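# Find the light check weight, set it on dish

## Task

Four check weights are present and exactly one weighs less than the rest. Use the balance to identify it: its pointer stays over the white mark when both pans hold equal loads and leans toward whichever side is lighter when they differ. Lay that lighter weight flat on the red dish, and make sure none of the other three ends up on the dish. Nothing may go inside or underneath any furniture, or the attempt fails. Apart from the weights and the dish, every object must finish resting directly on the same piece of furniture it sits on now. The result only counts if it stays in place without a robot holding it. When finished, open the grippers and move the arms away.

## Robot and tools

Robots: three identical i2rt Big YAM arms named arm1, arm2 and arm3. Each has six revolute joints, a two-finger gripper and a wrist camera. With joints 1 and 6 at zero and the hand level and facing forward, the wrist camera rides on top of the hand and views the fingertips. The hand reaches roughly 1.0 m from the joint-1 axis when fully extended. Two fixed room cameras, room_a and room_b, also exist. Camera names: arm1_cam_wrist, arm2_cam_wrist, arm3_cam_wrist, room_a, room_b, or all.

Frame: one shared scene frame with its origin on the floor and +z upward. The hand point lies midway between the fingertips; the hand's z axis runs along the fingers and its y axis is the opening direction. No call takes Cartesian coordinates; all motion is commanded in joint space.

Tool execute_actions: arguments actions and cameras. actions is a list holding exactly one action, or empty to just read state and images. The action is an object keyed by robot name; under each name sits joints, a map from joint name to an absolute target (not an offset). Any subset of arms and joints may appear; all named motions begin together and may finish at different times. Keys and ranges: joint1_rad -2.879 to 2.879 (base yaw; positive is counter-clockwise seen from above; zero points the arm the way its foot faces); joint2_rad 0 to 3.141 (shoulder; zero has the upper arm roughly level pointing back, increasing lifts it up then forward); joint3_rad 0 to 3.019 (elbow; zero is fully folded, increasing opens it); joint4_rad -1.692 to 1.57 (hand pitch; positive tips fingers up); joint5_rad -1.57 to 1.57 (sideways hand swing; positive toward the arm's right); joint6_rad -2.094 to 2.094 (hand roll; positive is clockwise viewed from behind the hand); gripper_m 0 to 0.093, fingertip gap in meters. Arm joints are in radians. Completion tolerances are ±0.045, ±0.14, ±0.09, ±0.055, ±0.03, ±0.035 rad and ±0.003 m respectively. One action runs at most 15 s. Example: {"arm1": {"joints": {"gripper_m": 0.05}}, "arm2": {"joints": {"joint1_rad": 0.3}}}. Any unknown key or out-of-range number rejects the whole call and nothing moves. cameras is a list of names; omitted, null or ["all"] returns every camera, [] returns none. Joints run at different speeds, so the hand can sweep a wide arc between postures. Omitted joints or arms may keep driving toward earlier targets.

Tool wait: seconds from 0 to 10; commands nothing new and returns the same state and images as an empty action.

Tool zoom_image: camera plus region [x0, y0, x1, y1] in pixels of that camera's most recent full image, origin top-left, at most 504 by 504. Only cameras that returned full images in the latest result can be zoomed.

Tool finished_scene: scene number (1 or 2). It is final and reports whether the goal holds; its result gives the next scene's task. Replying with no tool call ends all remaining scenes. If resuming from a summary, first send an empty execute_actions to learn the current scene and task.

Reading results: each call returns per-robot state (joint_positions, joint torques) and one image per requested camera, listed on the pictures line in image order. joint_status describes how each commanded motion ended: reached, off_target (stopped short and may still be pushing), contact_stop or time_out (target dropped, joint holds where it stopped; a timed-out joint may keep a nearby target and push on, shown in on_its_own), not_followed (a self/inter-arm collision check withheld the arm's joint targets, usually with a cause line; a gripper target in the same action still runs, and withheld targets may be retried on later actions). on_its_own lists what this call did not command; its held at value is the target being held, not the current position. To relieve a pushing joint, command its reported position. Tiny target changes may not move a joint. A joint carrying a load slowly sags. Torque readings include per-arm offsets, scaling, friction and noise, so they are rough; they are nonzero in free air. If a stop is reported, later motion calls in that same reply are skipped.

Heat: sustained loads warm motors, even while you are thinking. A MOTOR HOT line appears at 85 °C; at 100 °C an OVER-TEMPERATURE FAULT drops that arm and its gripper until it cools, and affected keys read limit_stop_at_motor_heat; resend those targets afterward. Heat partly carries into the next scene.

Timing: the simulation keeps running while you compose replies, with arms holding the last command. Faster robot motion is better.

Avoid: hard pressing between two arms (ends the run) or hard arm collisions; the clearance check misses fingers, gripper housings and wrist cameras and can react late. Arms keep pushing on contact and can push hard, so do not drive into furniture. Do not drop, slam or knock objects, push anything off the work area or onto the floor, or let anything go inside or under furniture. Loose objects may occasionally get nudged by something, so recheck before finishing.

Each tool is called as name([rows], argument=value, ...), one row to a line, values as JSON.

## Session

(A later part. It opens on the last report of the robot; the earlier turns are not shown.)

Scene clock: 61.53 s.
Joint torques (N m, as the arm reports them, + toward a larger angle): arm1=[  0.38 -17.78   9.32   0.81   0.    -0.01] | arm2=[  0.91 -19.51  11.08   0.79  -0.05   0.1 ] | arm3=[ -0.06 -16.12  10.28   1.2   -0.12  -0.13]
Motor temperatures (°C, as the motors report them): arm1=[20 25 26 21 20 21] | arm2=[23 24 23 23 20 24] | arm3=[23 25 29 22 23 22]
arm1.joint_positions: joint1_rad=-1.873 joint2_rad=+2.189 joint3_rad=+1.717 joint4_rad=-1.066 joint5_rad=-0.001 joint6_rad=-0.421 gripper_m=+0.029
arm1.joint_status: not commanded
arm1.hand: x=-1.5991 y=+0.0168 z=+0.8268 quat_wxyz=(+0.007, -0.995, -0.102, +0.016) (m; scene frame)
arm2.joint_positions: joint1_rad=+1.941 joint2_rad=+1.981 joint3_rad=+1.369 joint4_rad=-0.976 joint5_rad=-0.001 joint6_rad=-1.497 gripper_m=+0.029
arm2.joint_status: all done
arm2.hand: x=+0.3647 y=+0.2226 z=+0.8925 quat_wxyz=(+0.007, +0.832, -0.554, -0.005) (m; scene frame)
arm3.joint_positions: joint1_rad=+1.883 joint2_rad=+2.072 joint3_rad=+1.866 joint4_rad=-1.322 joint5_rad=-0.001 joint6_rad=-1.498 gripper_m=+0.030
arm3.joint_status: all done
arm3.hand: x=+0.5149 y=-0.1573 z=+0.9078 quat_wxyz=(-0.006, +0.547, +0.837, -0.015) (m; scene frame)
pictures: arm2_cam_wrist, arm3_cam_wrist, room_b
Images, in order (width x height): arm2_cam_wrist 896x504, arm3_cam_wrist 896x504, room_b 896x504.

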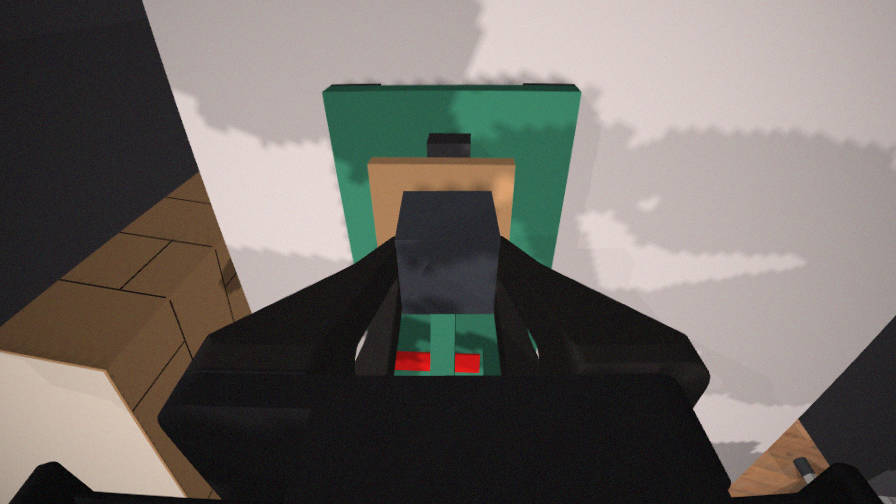

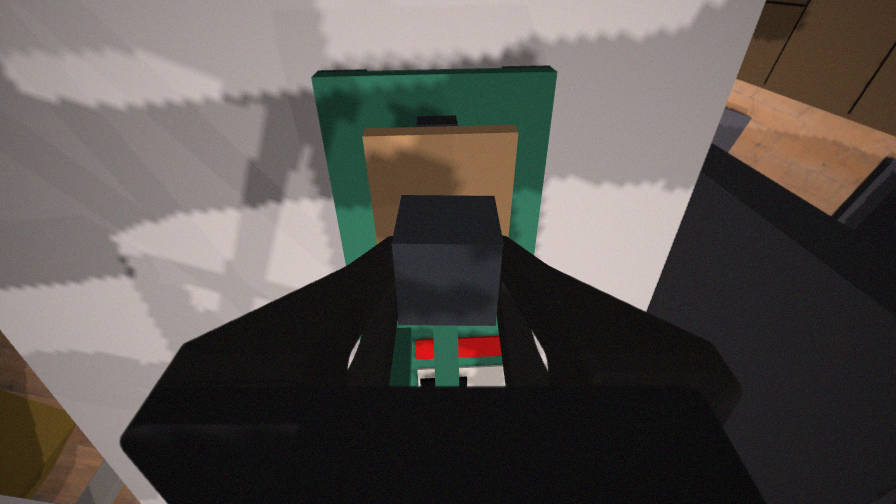

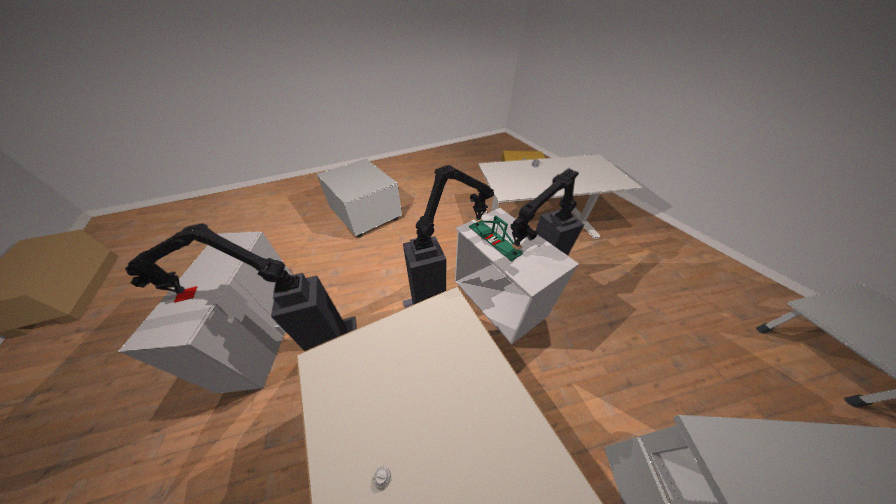

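zoom_image(camera="arm2_cam_wrist", region=[340, 120, 540, 260])

zoom_image(camera="arm3_cam_wrist", region=[340, 100, 540, 260])

zoom_image(camera="room_b", region=[460, 200, 540, 265])

Region (340, 120, 540, 260) of arm2_cam_wrist's 896x504 image, scaled by 2.520, with more detail than that image has; it fills the top 353 rows of this view, and the rest is white.

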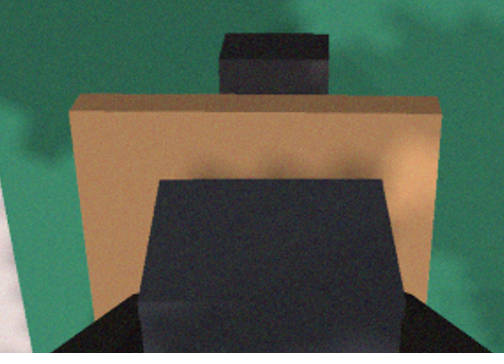

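Region (340, 100, 540, 260) of arm3_cam_wrist's 896x504 image, scaled by 2.520, with more detail than that image has; it fills the top 403 rows of this view, and the rest is white.

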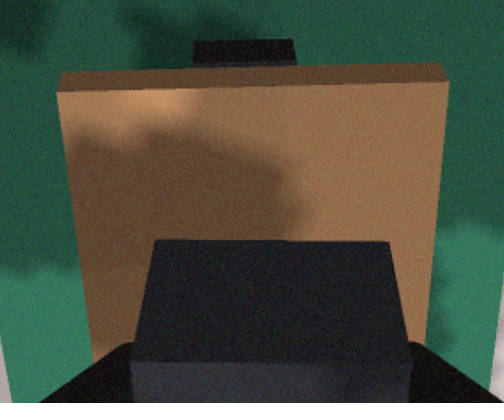

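Region (460, 200, 540, 265) of room_b's 896x504 image, scaled by 6.300, with more detail than that image has; it fills the top 410 rows of this view, and the rest is white.

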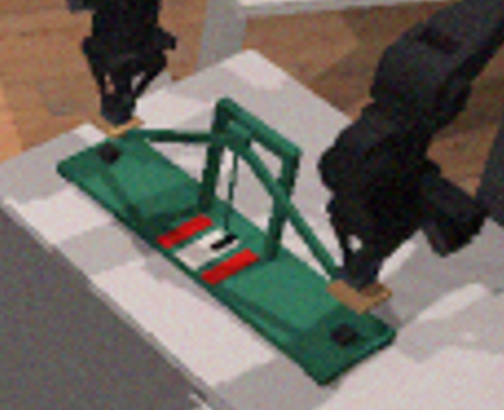

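execute_actions([
  {"arm3": {"joints": {"joint1_rad": 1.90, "joint2_rad": 2.124}}},
], cameras=["arm2_cam_wrist", "arm3_cam_wrist"])

Scene clock: 63.73 s.
Joint torques (N m, as the arm reports them, + toward a larger angle): arm1=[  0.37 -17.75   9.33   0.81   0.    -0.01] | arm2=[  0.28 -19.74  11.07   0.84  -0.06   0.09] | arm3=[  1.08 -15.83  10.21   1.19  -0.11  -0.13]
Motor temperatures (°C, as the motors report them): arm1=[20 25 26 21 20 21] | arm2=[23 25 23 23 20 24] | arm3=[23 25 29 22 23 22]
arm1.joint_positions: joint1_rad=-1.873 joint2_rad=+2.189 joint3_rad=+1.717 joint4_rad=-1.066 joint5_rad=-0.001 joint6_rad=-0.421 gripper_m=+0.029
arm1.joint_status: not commanded
arm1.hand: x=-1.5991 y=+0.0168 z=+0.8268 quat_wxyz=(+0.007, -0.995, -0.102, +0.016) (m; scene frame)
arm2.joint_positions: joint1_rad=+1.941 joint2_rad=+1.981 joint3_rad=+1.369 joint4_rad=-0.976 joint5_rad=-0.001 joint6_rad=-1.497 gripper_m=+0.029
arm2.joint_status: not commanded
arm2.hand: x=+0.3647 y=+0.2226 z=+0.8925 quat_wxyz=(+0.007, +0.832, -0.554, -0.005) (m; scene frame)
arm3.joint_positions: joint1_rad=+1.896 joint2_rad=+2.088 joint3_rad=+1.866 joint4_rad=-1.322 joint5_rad=-0.001 joint6_rad=-1.498 gripper_m=+0.030
arm3.joint_status: all done
arm3.hand: x=+0.5193 y=-0.1642 z=+0.8978 quat_wxyz=(-0.002, +0.542, +0.840, -0.008) (m; scene frame)
pictures: arm2_cam_wrist, arm3_cam_wrist
Images, in order (width x height): arm2_cam_wrist 896x504, arm3_cam_wrist 896x504.

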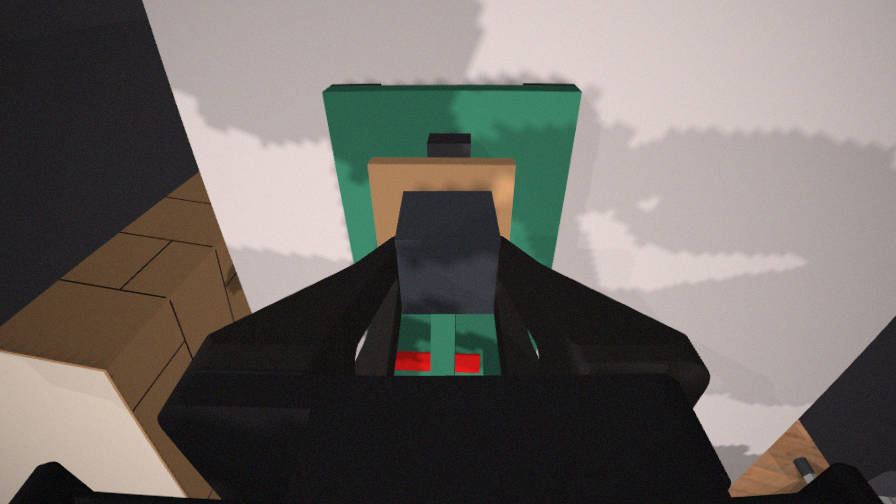

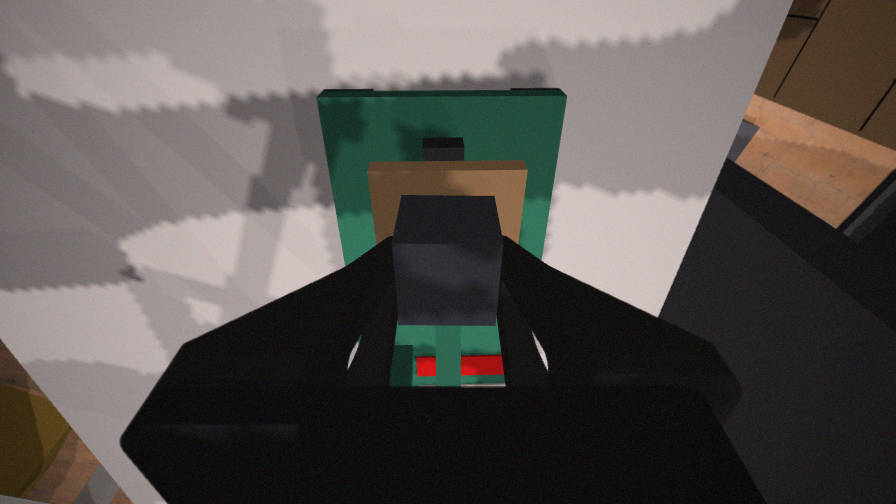

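execute_actions(actions=[])

Scene clock: 64.83 s.
Joint torques (N m, as the arm reports them, + toward a larger angle): arm1=[  0.39 -17.78   9.32   0.8    0.    -0.01] | arm2=[  0.27 -20.03  11.08   0.82  -0.06   0.09] | arm3=[  1.06 -15.74  10.25   1.17  -0.12  -0.13]
Motor temperatures (°C, as the motors report them): arm1=[20 25 26 21 20 21] | arm2=[23 25 23 23 20 24] | arm3=[23 25 29 22 23 22]
arm1.joint_positions: joint1_rad=-1.873 joint2_rad=+2.189 joint3_rad=+1.717 joint4_rad=-1.066 joint5_rad=-0.001 joint6_rad=-0.421 gripper_m=+0.029
arm1.joint_status: not commanded
arm1.hand: x=-1.5991 y=+0.0168 z=+0.8268 quat_wxyz=(+0.007, -0.995, -0.102, +0.016) (m; scene frame)
arm2.joint_positions: joint1_rad=+1.941 joint2_rad=+1.981 joint3_rad=+1.369 joint4_rad=-0.976 joint5_rad=-0.001 joint6_rad=-1.497 gripper_m=+0.029
arm2.joint_status: not commanded
arm2.hand: x=+0.3647 y=+0.2226 z=+0.8925 quat_wxyz=(+0.007, +0.832, -0.554, -0.005) (m; scene frame)
arm3.joint_positions: joint1_rad=+1.896 joint2_rad=+2.088 joint3_rad=+1.866 joint4_rad=-1.322 joint5_rad=-0.001 joint6_rad=-1.498 gripper_m=+0.030
arm3.joint_status: all done
arm3.hand: x=+0.5193 y=-0.1642 z=+0.8978 quat_wxyz=(-0.002, +0.542, +0.840, -0.008) (m; scene frame)
pictures: arm1_cam_wrist, arm2_cam_wrist, arm3_cam_wrist, room_a, room_b
Images, in order (width x height): arm1_cam_wrist 896x504, arm2_cam_wrist 896x504, arm3_cam_wrist 896x504, room_a 896x504, room_b 896x504.

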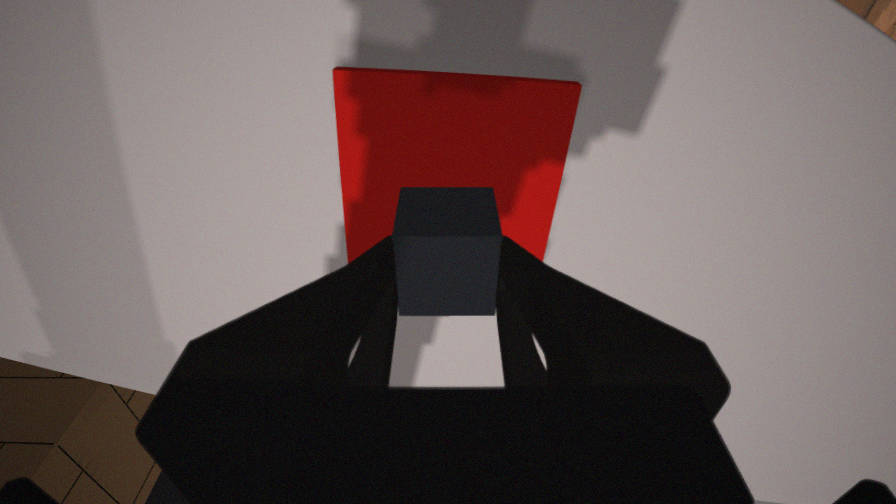

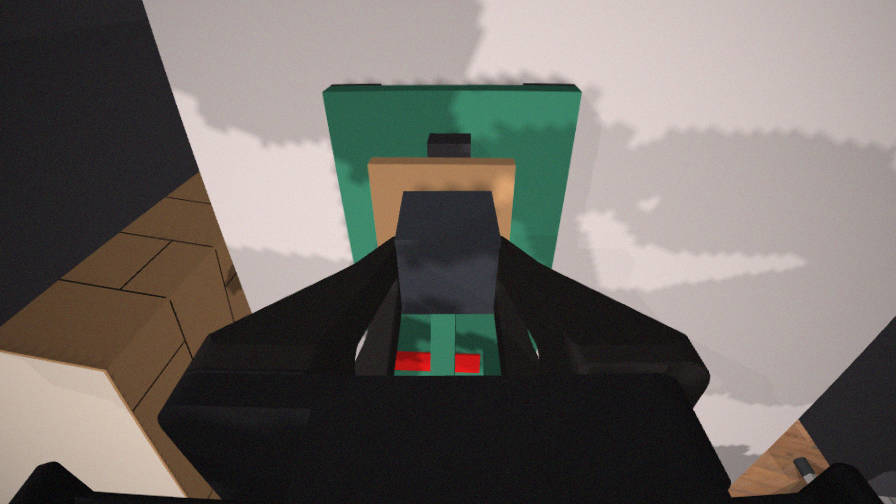

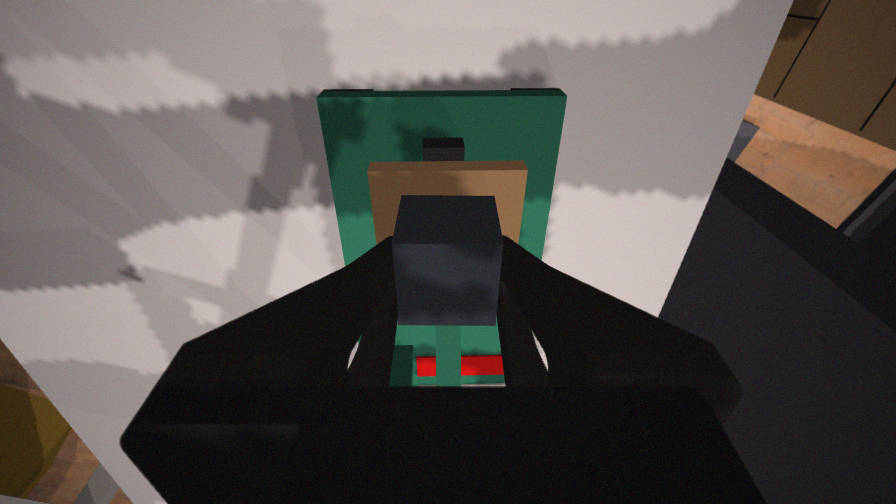

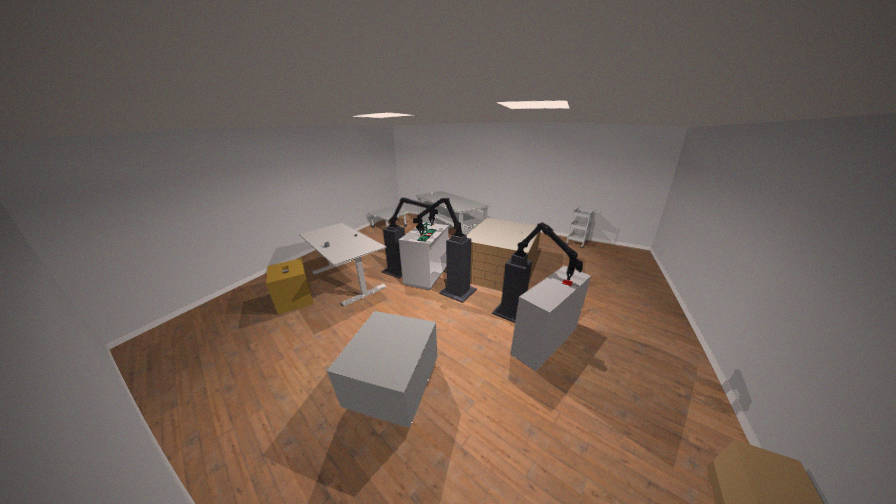

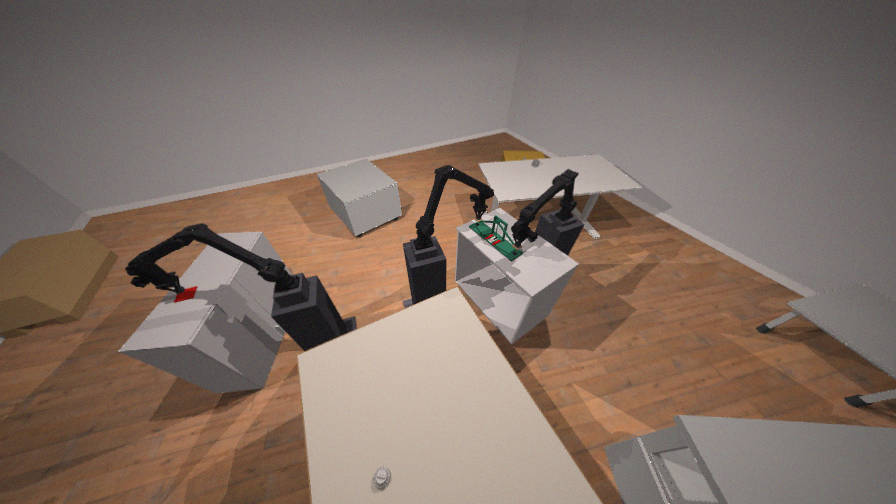

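execute_actions([
  {"arm2": {"joints": {"gripper_m": 0.066}}, "arm3": {"joints": {"gripper_m": 0.066}}},
], cameras=["arm2_cam_wrist", "arm3_cam_wrist", "room_b"])

zoom_image(camera="room_b", region=[450, 180, 560, 270])

Scene clock: 65.80 s.
Joint torques (N m, as the arm reports them, + toward a larger angle): arm1=[  0.39 -17.79   9.33   0.82   0.    -0.01] | arm2=[  0.39 -20.24  11.1    0.86  -0.07   0.08] | arm3=[  1.21 -15.86  10.21   1.16  -0.12  -0.13]
Motor temperatures (°C, as the motors report them): arm1=[20 25 26 21 20 21] | arm2=[23 25 23 23 20 24] | arm3=[23 25 29 22 23 22]
arm1.joint_positions: joint1_rad=-1.873 joint2_rad=+2.189 joint3_rad=+1.717 joint4_rad=-1.066 joint5_rad=-0.001 joint6_rad=-0.421 gripper_m=+0.029
arm1.joint_status: not commanded
arm1.hand: x=-1.5991 y=+0.0168 z=+0.8268 quat_wxyz=(+0.007, -0.995, -0.102, +0.016) (m; scene frame)
arm2.joint_positions: joint1_rad=+1.941 joint2_rad=+1.981 joint3_rad=+1.369 joint4_rad=-0.976 joint5_rad=-0.001 joint6_rad=-1.496 gripper_m=+0.066
arm2.joint_status: all done
arm2.hand: x=+0.3647 y=+0.2226 z=+0.8925 quat_wxyz=(+0.007, +0.832, -0.555, -0.005) (m; scene frame)
arm3.joint_positions: joint1_rad=+1.896 joint2_rad=+2.088 joint3_rad=+1.866 joint4_rad=-1.322 joint5_rad=-0.001 joint6_rad=-1.498 gripper_m=+0.066
arm3.joint_status: all done
arm3.hand: x=+0.5193 y=-0.1642 z=+0.8978 quat_wxyz=(-0.002, +0.542, +0.841, -0.008) (m; scene frame)
pictures: arm2_cam_wrist, arm3_cam_wrist, room_b
Images, in order (width x height): arm2_cam_wrist 896x504, arm3_cam_wrist 896x504, room_b 896x504.

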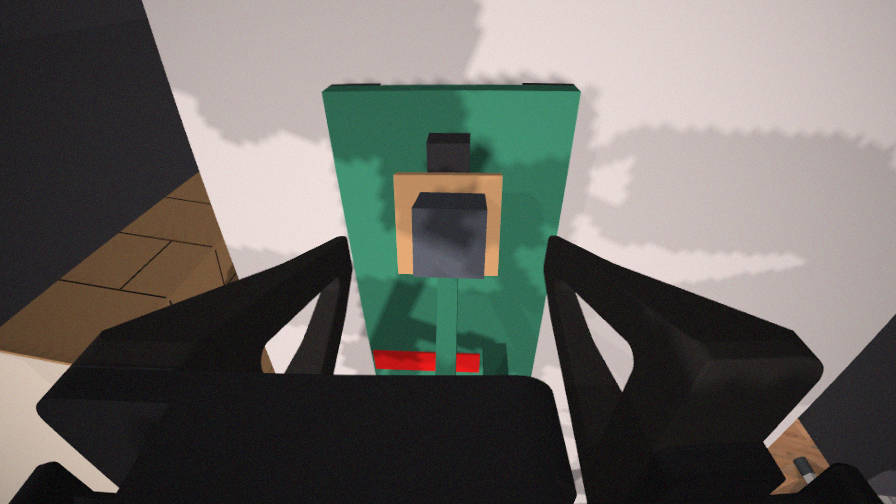

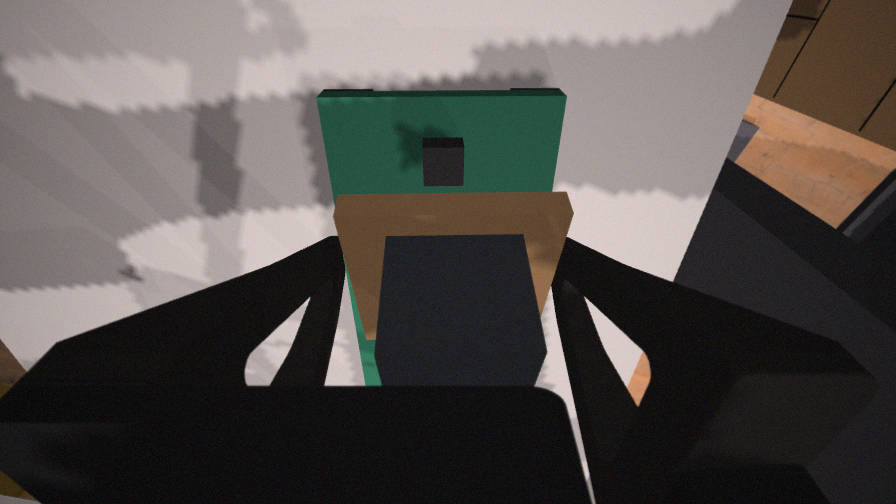

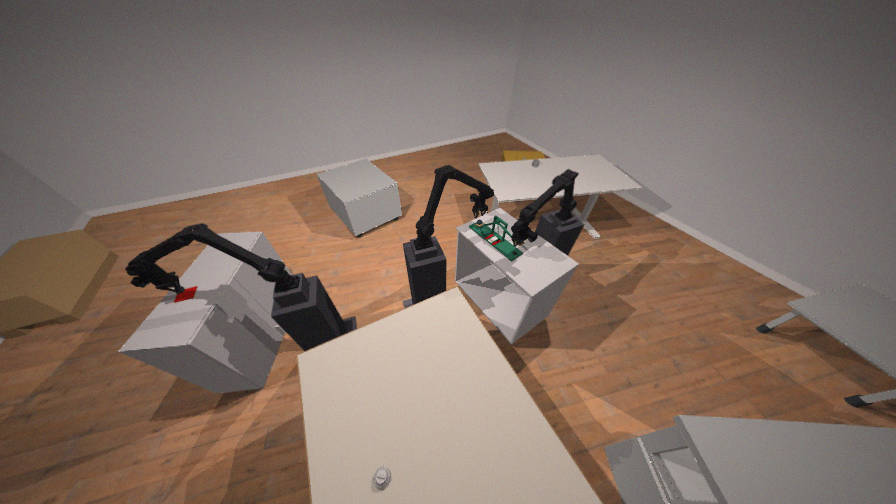

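Region (450, 180, 560, 270) of room_b's 896x504 image, scaled by 4.582, with more detail than that image has; it fills the top 412 rows of this view, and the rest is white.

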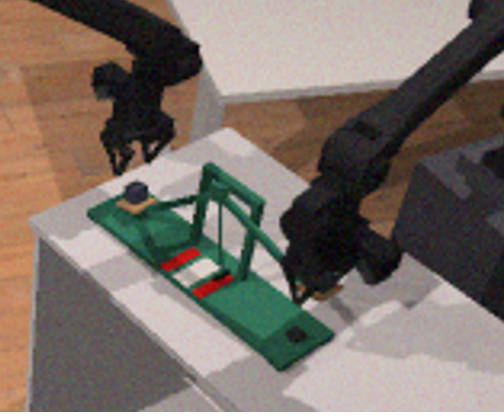

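execute_actions(actions=[], cameras=["arm2_cam_wrist", "arm3_cam_wrist"])

Scene clock: 66.07 s.
Joint torques (N m, as the arm reports them, + toward a larger angle): arm1=[  0.38 -17.8    9.33   0.81   0.    -0.01] | arm2=[  0.32 -19.5   11.02   0.8   -0.06   0.09] | arm3=[  1.16 -15.64  10.19   1.19  -0.11  -0.14]
Motor temperatures (°C, as the motors report them): arm1=[20 25 26 21 20 21] | arm2=[23 25 23 23 20 24] | arm3=[23 25 29 22 23 22]
arm1.joint_positions: joint1_rad=-1.873 joint2_rad=+2.189 joint3_rad=+1.717 joint4_rad=-1.066 joint5_rad=-0.001 joint6_rad=-0.421 gripper_m=+0.029
arm1.joint_status: not commanded
arm1.hand: x=-1.5991 y=+0.0168 z=+0.8268 quat_wxyz=(+0.007, -0.995, -0.102, +0.016) (m; scene frame)
arm2.joint_positions: joint1_rad=+1.941 joint2_rad=+1.981 joint3_rad=+1.369 joint4_rad=-0.976 joint5_rad=-0.001 joint6_rad=-1.496 gripper_m=+0.066
arm2.joint_status: all done
arm2.hand: x=+0.3647 y=+0.2226 z=+0.8925 quat_wxyz=(+0.007, +0.832, -0.555, -0.005) (m; scene frame)
arm3.joint_positions: joint1_rad=+1.896 joint2_rad=+2.088 joint3_rad=+1.866 joint4_rad=-1.322 joint5_rad=-0.001 joint6_rad=-1.498 gripper_m=+0.066
arm3.joint_status: all done
arm3.hand: x=+0.5193 y=-0.1642 z=+0.8978 quat_wxyz=(-0.002, +0.542, +0.841, -0.008) (m; scene frame)
pictures: arm2_cam_wrist, arm3_cam_wrist
Images, in order (width x height): arm2_cam_wrist 896x504, arm3_cam_wrist 896x504.

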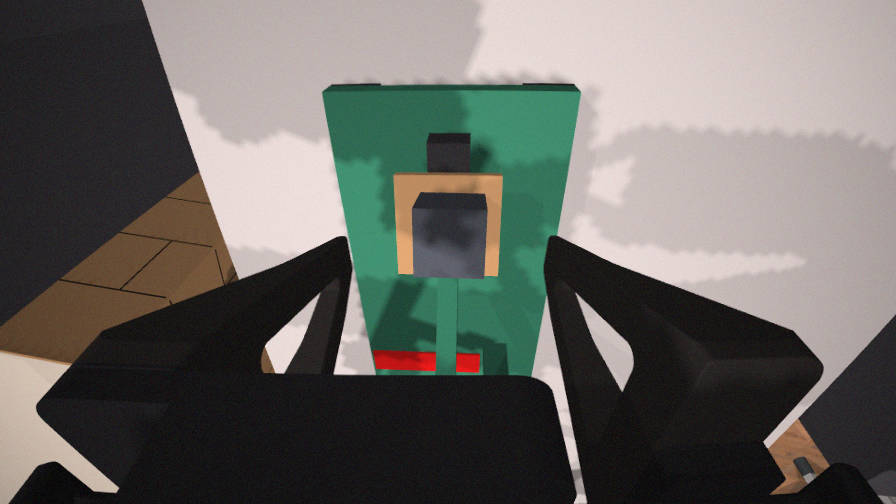

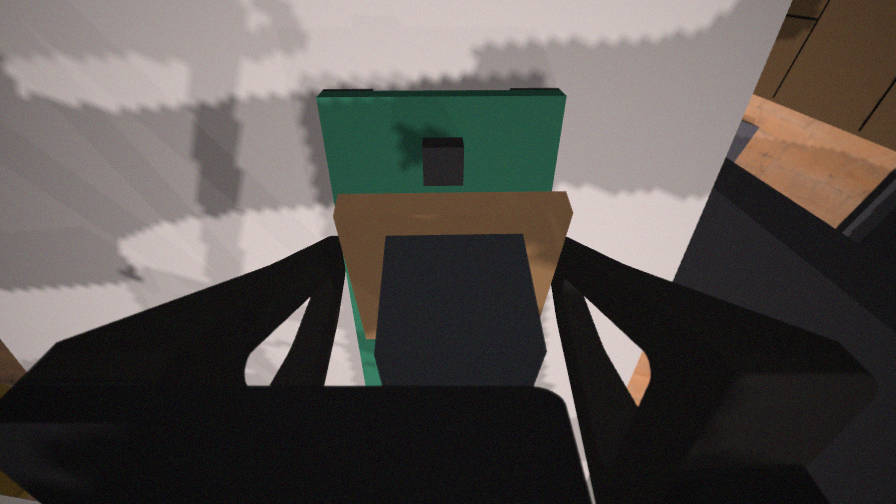

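execute_actions([
  {"arm1": {"joints": {"joint1_rad": -0.6, "joint2_rad": 2.15, "joint6_rad": 0.0}}, "arm2": {"joints": {"joint3_rad": 1.925, "joint4_rad": -1.29, "joint6_rad": 0.0}}, "arm3": {"joints": {"joint2_rad": 0.8, "gripper_m": 0.08}}},
], cameras=["arm1_cam_wrist", "arm2_cam_wrist", "room_b"])

Scene clock: 77.47 s.
Joint torques (N m, as the arm reports them, + toward a larger angle): arm1=[  0.46 -20.28   9.32   0.21   0.05   0.15] | arm2=[  0.17 -20.98  13.99   0.35   0.02   0.1 ] | arm3=[ 1.07  4.81  5.04  2.38 -0.01 -0.03]
Motor temperatures (°C, as the motors report them): arm1=[20 25 26 21 20 21] | arm2=[23 25 23 23 20 24] | arm3=[23 25 29 22 23 22]
arm1.joint_positions: joint1_rad=-0.605 joint2_rad=+2.189 joint3_rad=+1.717 joint4_rad=-1.050 joint5_rad=-0.002 joint6_rad=-0.009 gripper_m=+0.029
arm1.joint_status: all done
arm1.hand: x=-1.2909 y=-0.6856 z=+0.8243 quat_wxyz=(-0.012, -0.862, -0.506, +0.020) (m; scene frame)
arm2.joint_positions: joint1_rad=+1.941 joint2_rad=+1.973 joint3_rad=+1.887 joint4_rad=-1.277 joint5_rad=-0.001 joint6_rad=-0.008 gripper_m=+0.066
arm2.joint_status: all done
arm2.hand: x=+0.4722 y=+0.2771 z=+1.0864 quat_wxyz=(-0.101, +0.235, -0.966, -0.024) (m; scene frame)
arm3.joint_positions: joint1_rad=+1.896 joint2_rad=+0.801 joint3_rad=+1.895 joint4_rad=-1.312 joint5_rad=-0.001 joint6_rad=-1.498 gripper_m=+0.080
arm3.joint_status: all done
arm3.hand: x=+0.8854 y=+0.0378 z=+1.5412 quat_wxyz=(-0.297, +0.425, +0.658, -0.547) (m; scene frame)
pictures: arm1_cam_wrist, arm2_cam_wrist, room_b
Images, in order (width x height): arm1_cam_wrist 896x504, arm2_cam_wrist 896x504, room_b 896x504.

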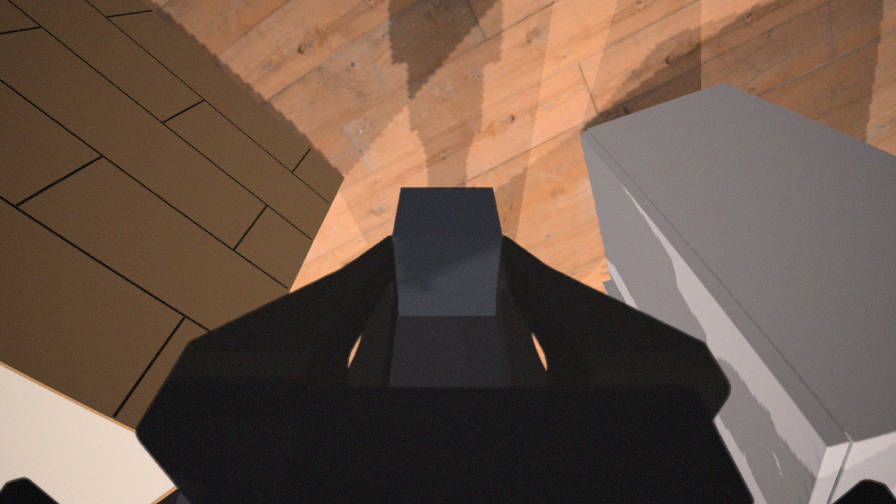

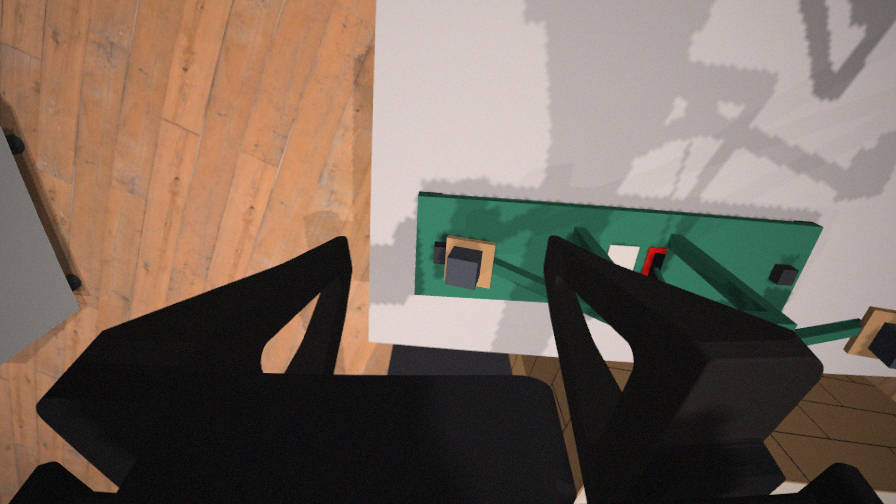

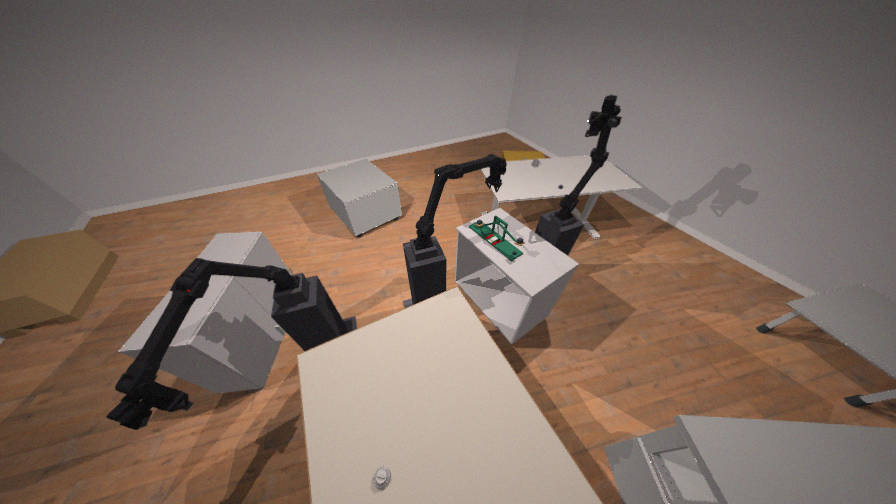

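execute_actions([
  {"arm1": {"joints": {"joint1_rad": 0.4}}, "arm2": {"joints": {"joint1_rad": 1.25, "joint2_rad": 2.075, "joint6_rad": 0.955}}},
], cameras=["arm1_cam_wrist", "arm2_cam_wrist", "room_b"])

Scene clock: 79.80 s.
Joint torques (N m, as the arm reports them, + toward a larger angle): arm1=[  0.77 -20.29   9.33   0.21   0.01   0.13] | arm2=[  0.17 -25.16  13.29   0.1   -0.03   0.11] | arm3=[ 0.99  5.    5.08  2.41 -0.01 -0.02]
Motor temperatures (°C, as the motors report them): arm1=[20 26 27 21 20 21] | arm2=[23 25 23 23 20 24] | arm3=[23 25 29 22 23 22]
arm1.joint_positions: joint1_rad=+0.394 joint2_rad=+2.189 joint3_rad=+1.717 joint4_rad=-1.050 joint5_rad=-0.001 joint6_rad=-0.006 gripper_m=+0.029
arm1.joint_status: all done
arm1.hand: x=-0.6695 y=-0.6978 z=+0.8243 quat_wxyz=(-0.021, -0.516, -0.856, +0.011) (m; scene frame)
arm2.joint_positions: joint1_rad=+1.254 joint2_rad=+2.098 joint3_rad=+1.891 joint4_rad=-1.277 joint5_rad=+0.002 joint6_rad=+0.948 gripper_m=+0.066
arm2.joint_status: all done
arm2.hand: x=+0.5302 y=-0.1674 z=+1.0071 quat_wxyz=(-0.041, -0.550, -0.834, -0.014) (m; scene frame)
arm3.joint_positions: joint1_rad=+1.896 joint2_rad=+0.801 joint3_rad=+1.895 joint4_rad=-1.312 joint5_rad=-0.001 joint6_rad=-1.498 gripper_m=+0.080
arm3.joint_status: not commanded
arm3.hand: x=+0.8854 y=+0.0378 z=+1.5412 quat_wxyz=(-0.297, +0.425, +0.658, -0.547) (m; scene frame)
pictures: arm1_cam_wrist, arm2_cam_wrist, room_b
Images, in order (width x height): arm1_cam_wrist 896x504, arm2_cam_wrist 896x504, room_b 896x504.

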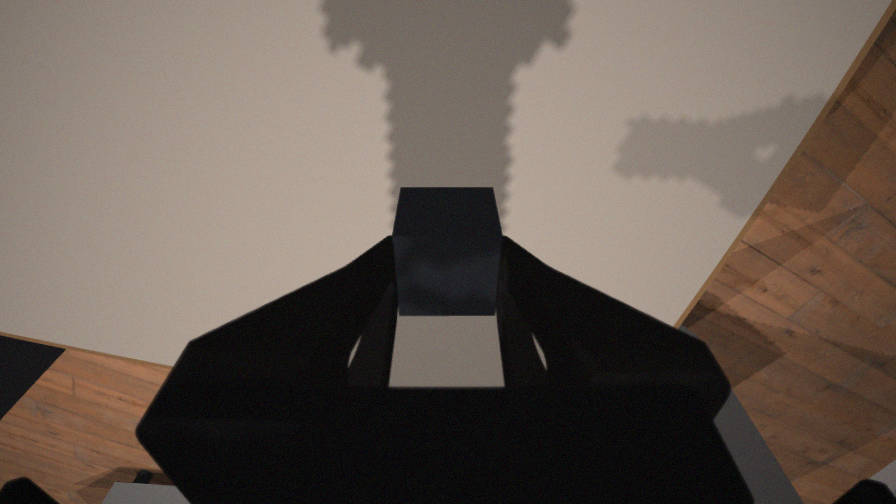

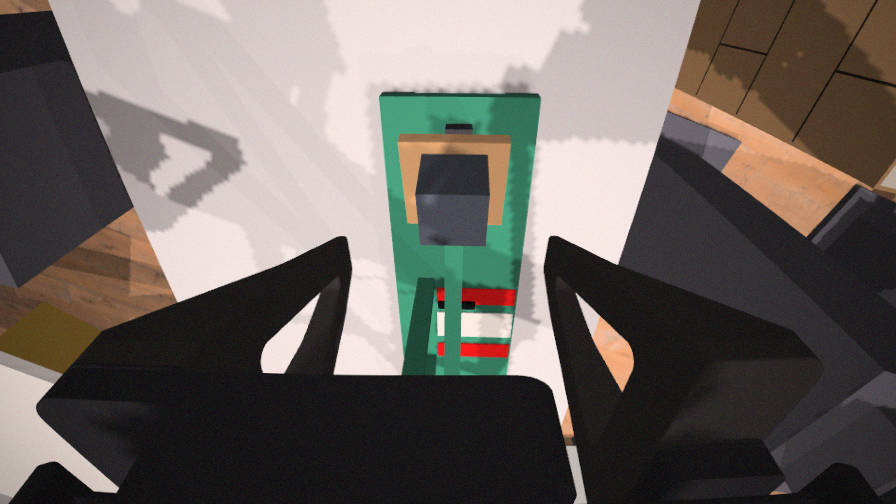

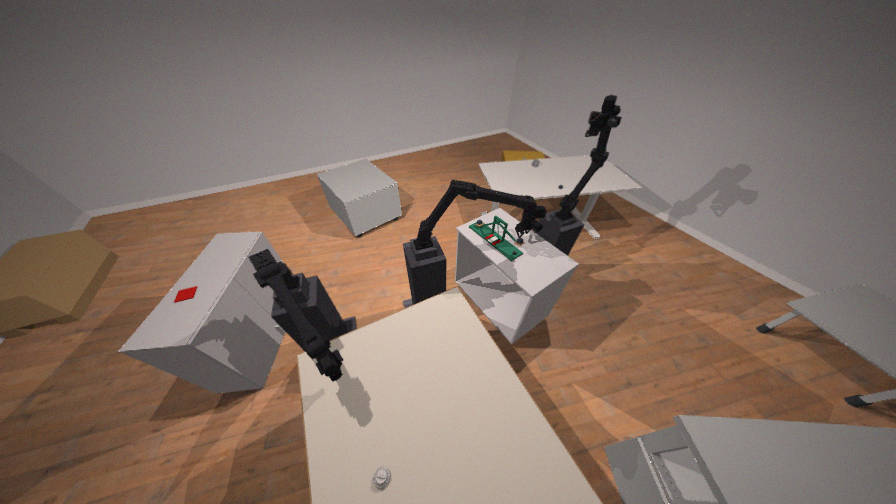

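zoom_image(camera="arm2_cam_wrist", region=[370, 110, 540, 270])

Region (370, 110, 540, 270) of arm2_cam_wrist's 896x504 image, scaled by 2.965, with more detail than that image has; it fills the top 474 rows of this view, and the rest is white.

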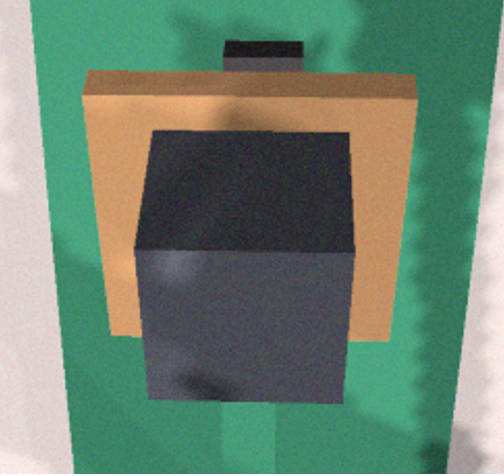

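execute_actions([
  {"arm1": {"joints": {"joint2_rad": 2.295, "joint4_rad": -0.96}}, "arm2": {"joints": {"joint1_rad": 1.272, "joint2_rad": 2.162}}},
], cameras=["arm1_cam_wrist", "arm2_cam_wrist"])

Scene clock: 82.80 s.
Joint torques (N m, as the arm reports them, + toward a larger angle): arm1=[  0.81 -20.45   8.73   0.67   0.01   0.13] | arm2=[  0.33 -24.7   12.97   0.    -0.03   0.1 ] | arm3=[ 0.95  5.01  5.04  2.41 -0.02 -0.04]
Motor temperatures (°C, as the motors report them): arm1=[20 26 27 21 20 21] | arm2=[23 25 23 23 20 24] | arm3=[23 24 28 22 23 22]
arm1.joint_positions: joint1_rad=+0.394 joint2_rad=+2.327 joint3_rad=+1.717 joint4_rad=-0.968 joint5_rad=-0.001 joint6_rad=-0.006 gripper_m=+0.029
arm1.joint_status: all done
arm1.hand: x=-0.6726 y=-0.6916 z=+0.7380 quat_wxyz=(+0.004, -0.516, -0.857, -0.004) (m; scene frame)
arm2.joint_positions: joint1_rad=+1.267 joint2_rad=+2.173 joint3_rad=+1.891 joint4_rad=-1.277 joint5_rad=+0.002 joint6_rad=+0.948 gripper_m=+0.066
arm2.joint_status: all done
arm2.hand: x=+0.5279 y=-0.1583 z=+0.9593 quat_wxyz=(-0.006, -0.545, -0.838, -0.001) (m; scene frame)
arm3.joint_positions: joint1_rad=+1.896 joint2_rad=+0.801 joint3_rad=+1.895 joint4_rad=-1.312 joint5_rad=-0.001 joint6_rad=-1.498 gripper_m=+0.080
arm3.joint_status: not commanded
arm3.hand: x=+0.8854 y=+0.0378 z=+1.5412 quat_wxyz=(-0.297, +0.425, +0.658, -0.547) (m; scene frame)
pictures: arm1_cam_wrist, arm2_cam_wrist
Images, in order (width x height): arm1_cam_wrist 896x504, arm2_cam_wrist 896x504.

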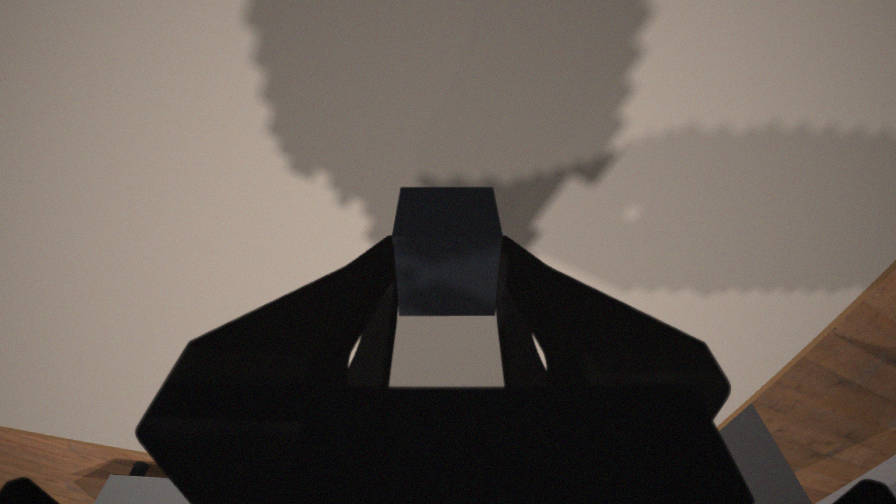

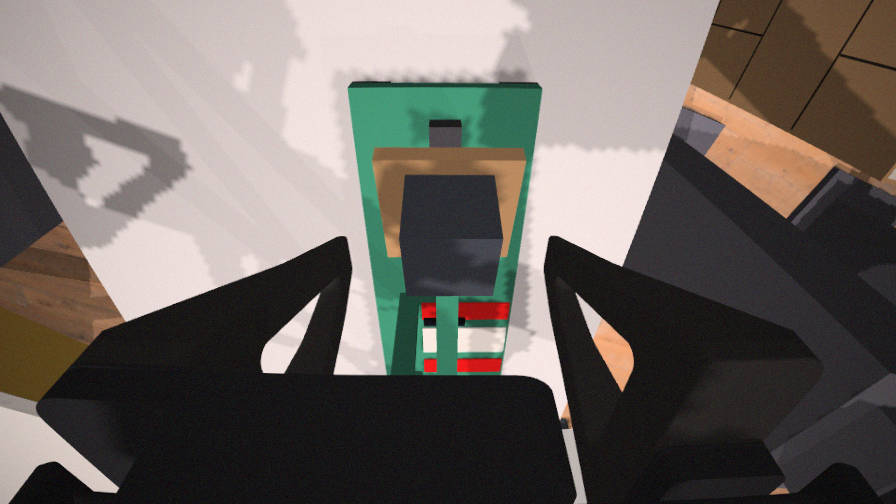

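execute_actions([
  {"arm1": {"joints": {"joint2_rad": 2.312}}, "arm2": {"joints": {"joint2_rad": 2.182, "gripper_m": 0.022}}},
], cameras=["arm1_cam_wrist", "arm2_cam_wrist"])

Scene clock: 102.10 s.
Joint torques (N m, as the arm reports them, + toward a larger angle): arm1=[  0.82 -19.21   8.75   0.63   0.01   0.13] | arm2=[  0.36 -22.4   12.92   0.08  -0.02   0.1 ] | arm3=[ 0.88  4.9   5.1   2.41 -0.01 -0.03]
Motor temperatures (°C, as the motors report them): arm1=[20 26 27 21 20 21] | arm2=[23 26 24 23 20 24] | arm3=[23 24 26 22 23 22]
arm1.joint_positions: joint1_rad=+0.394 joint2_rad=+2.327 joint3_rad=+1.717 joint4_rad=-0.968 joint5_rad=-0.001 joint6_rad=-0.006 gripper_m=+0.029
arm1.joint_status: all done
arm1.hand: x=-0.6726 y=-0.6916 z=+0.7380 quat_wxyz=(+0.004, -0.516, -0.857, -0.004) (m; scene frame)
arm2.joint_positions: joint1_rad=+1.267 joint2_rad=+2.173 joint3_rad=+1.891 joint4_rad=-1.278 joint5_rad=+0.002 joint6_rad=+0.948 gripper_m=+0.029
arm2.joint_status: gripper_m off_target (ended at +0.029, target +0.022); the others done
arm2.hand: x=+0.5278 y=-0.1583 z=+0.9593 quat_wxyz=(-0.006, -0.545, -0.838, -0.001) (m; scene frame)
arm3.joint_positions: joint1_rad=+1.896 joint2_rad=+0.801 joint3_rad=+1.895 joint4_rad=-1.312 joint5_rad=-0.001 joint6_rad=-1.498 gripper_m=+0.080
arm3.joint_status: not commanded
arm3.hand: x=+0.8854 y=+0.0378 z=+1.5412 quat_wxyz=(-0.297, +0.425, +0.658, -0.547) (m; scene frame)
pictures: arm1_cam_wrist, arm2_cam_wrist
Images, in order (width x height): arm1_cam_wrist 896x504, arm2_cam_wrist 896x504.

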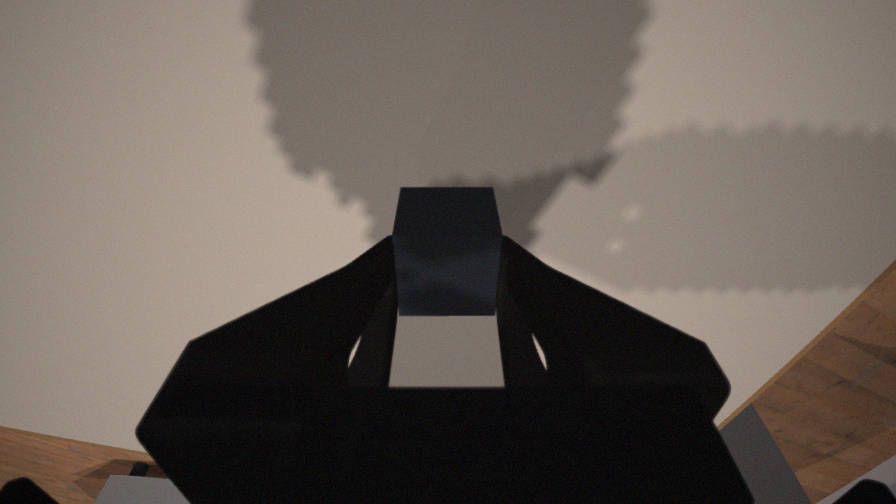

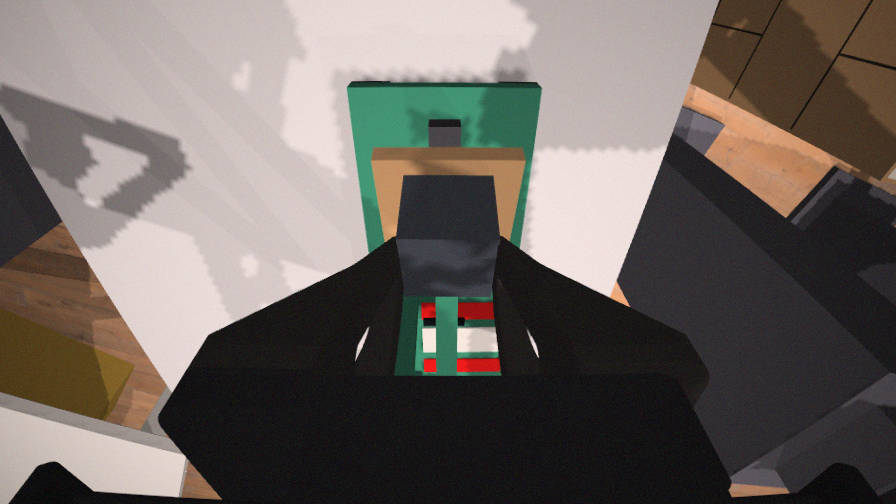

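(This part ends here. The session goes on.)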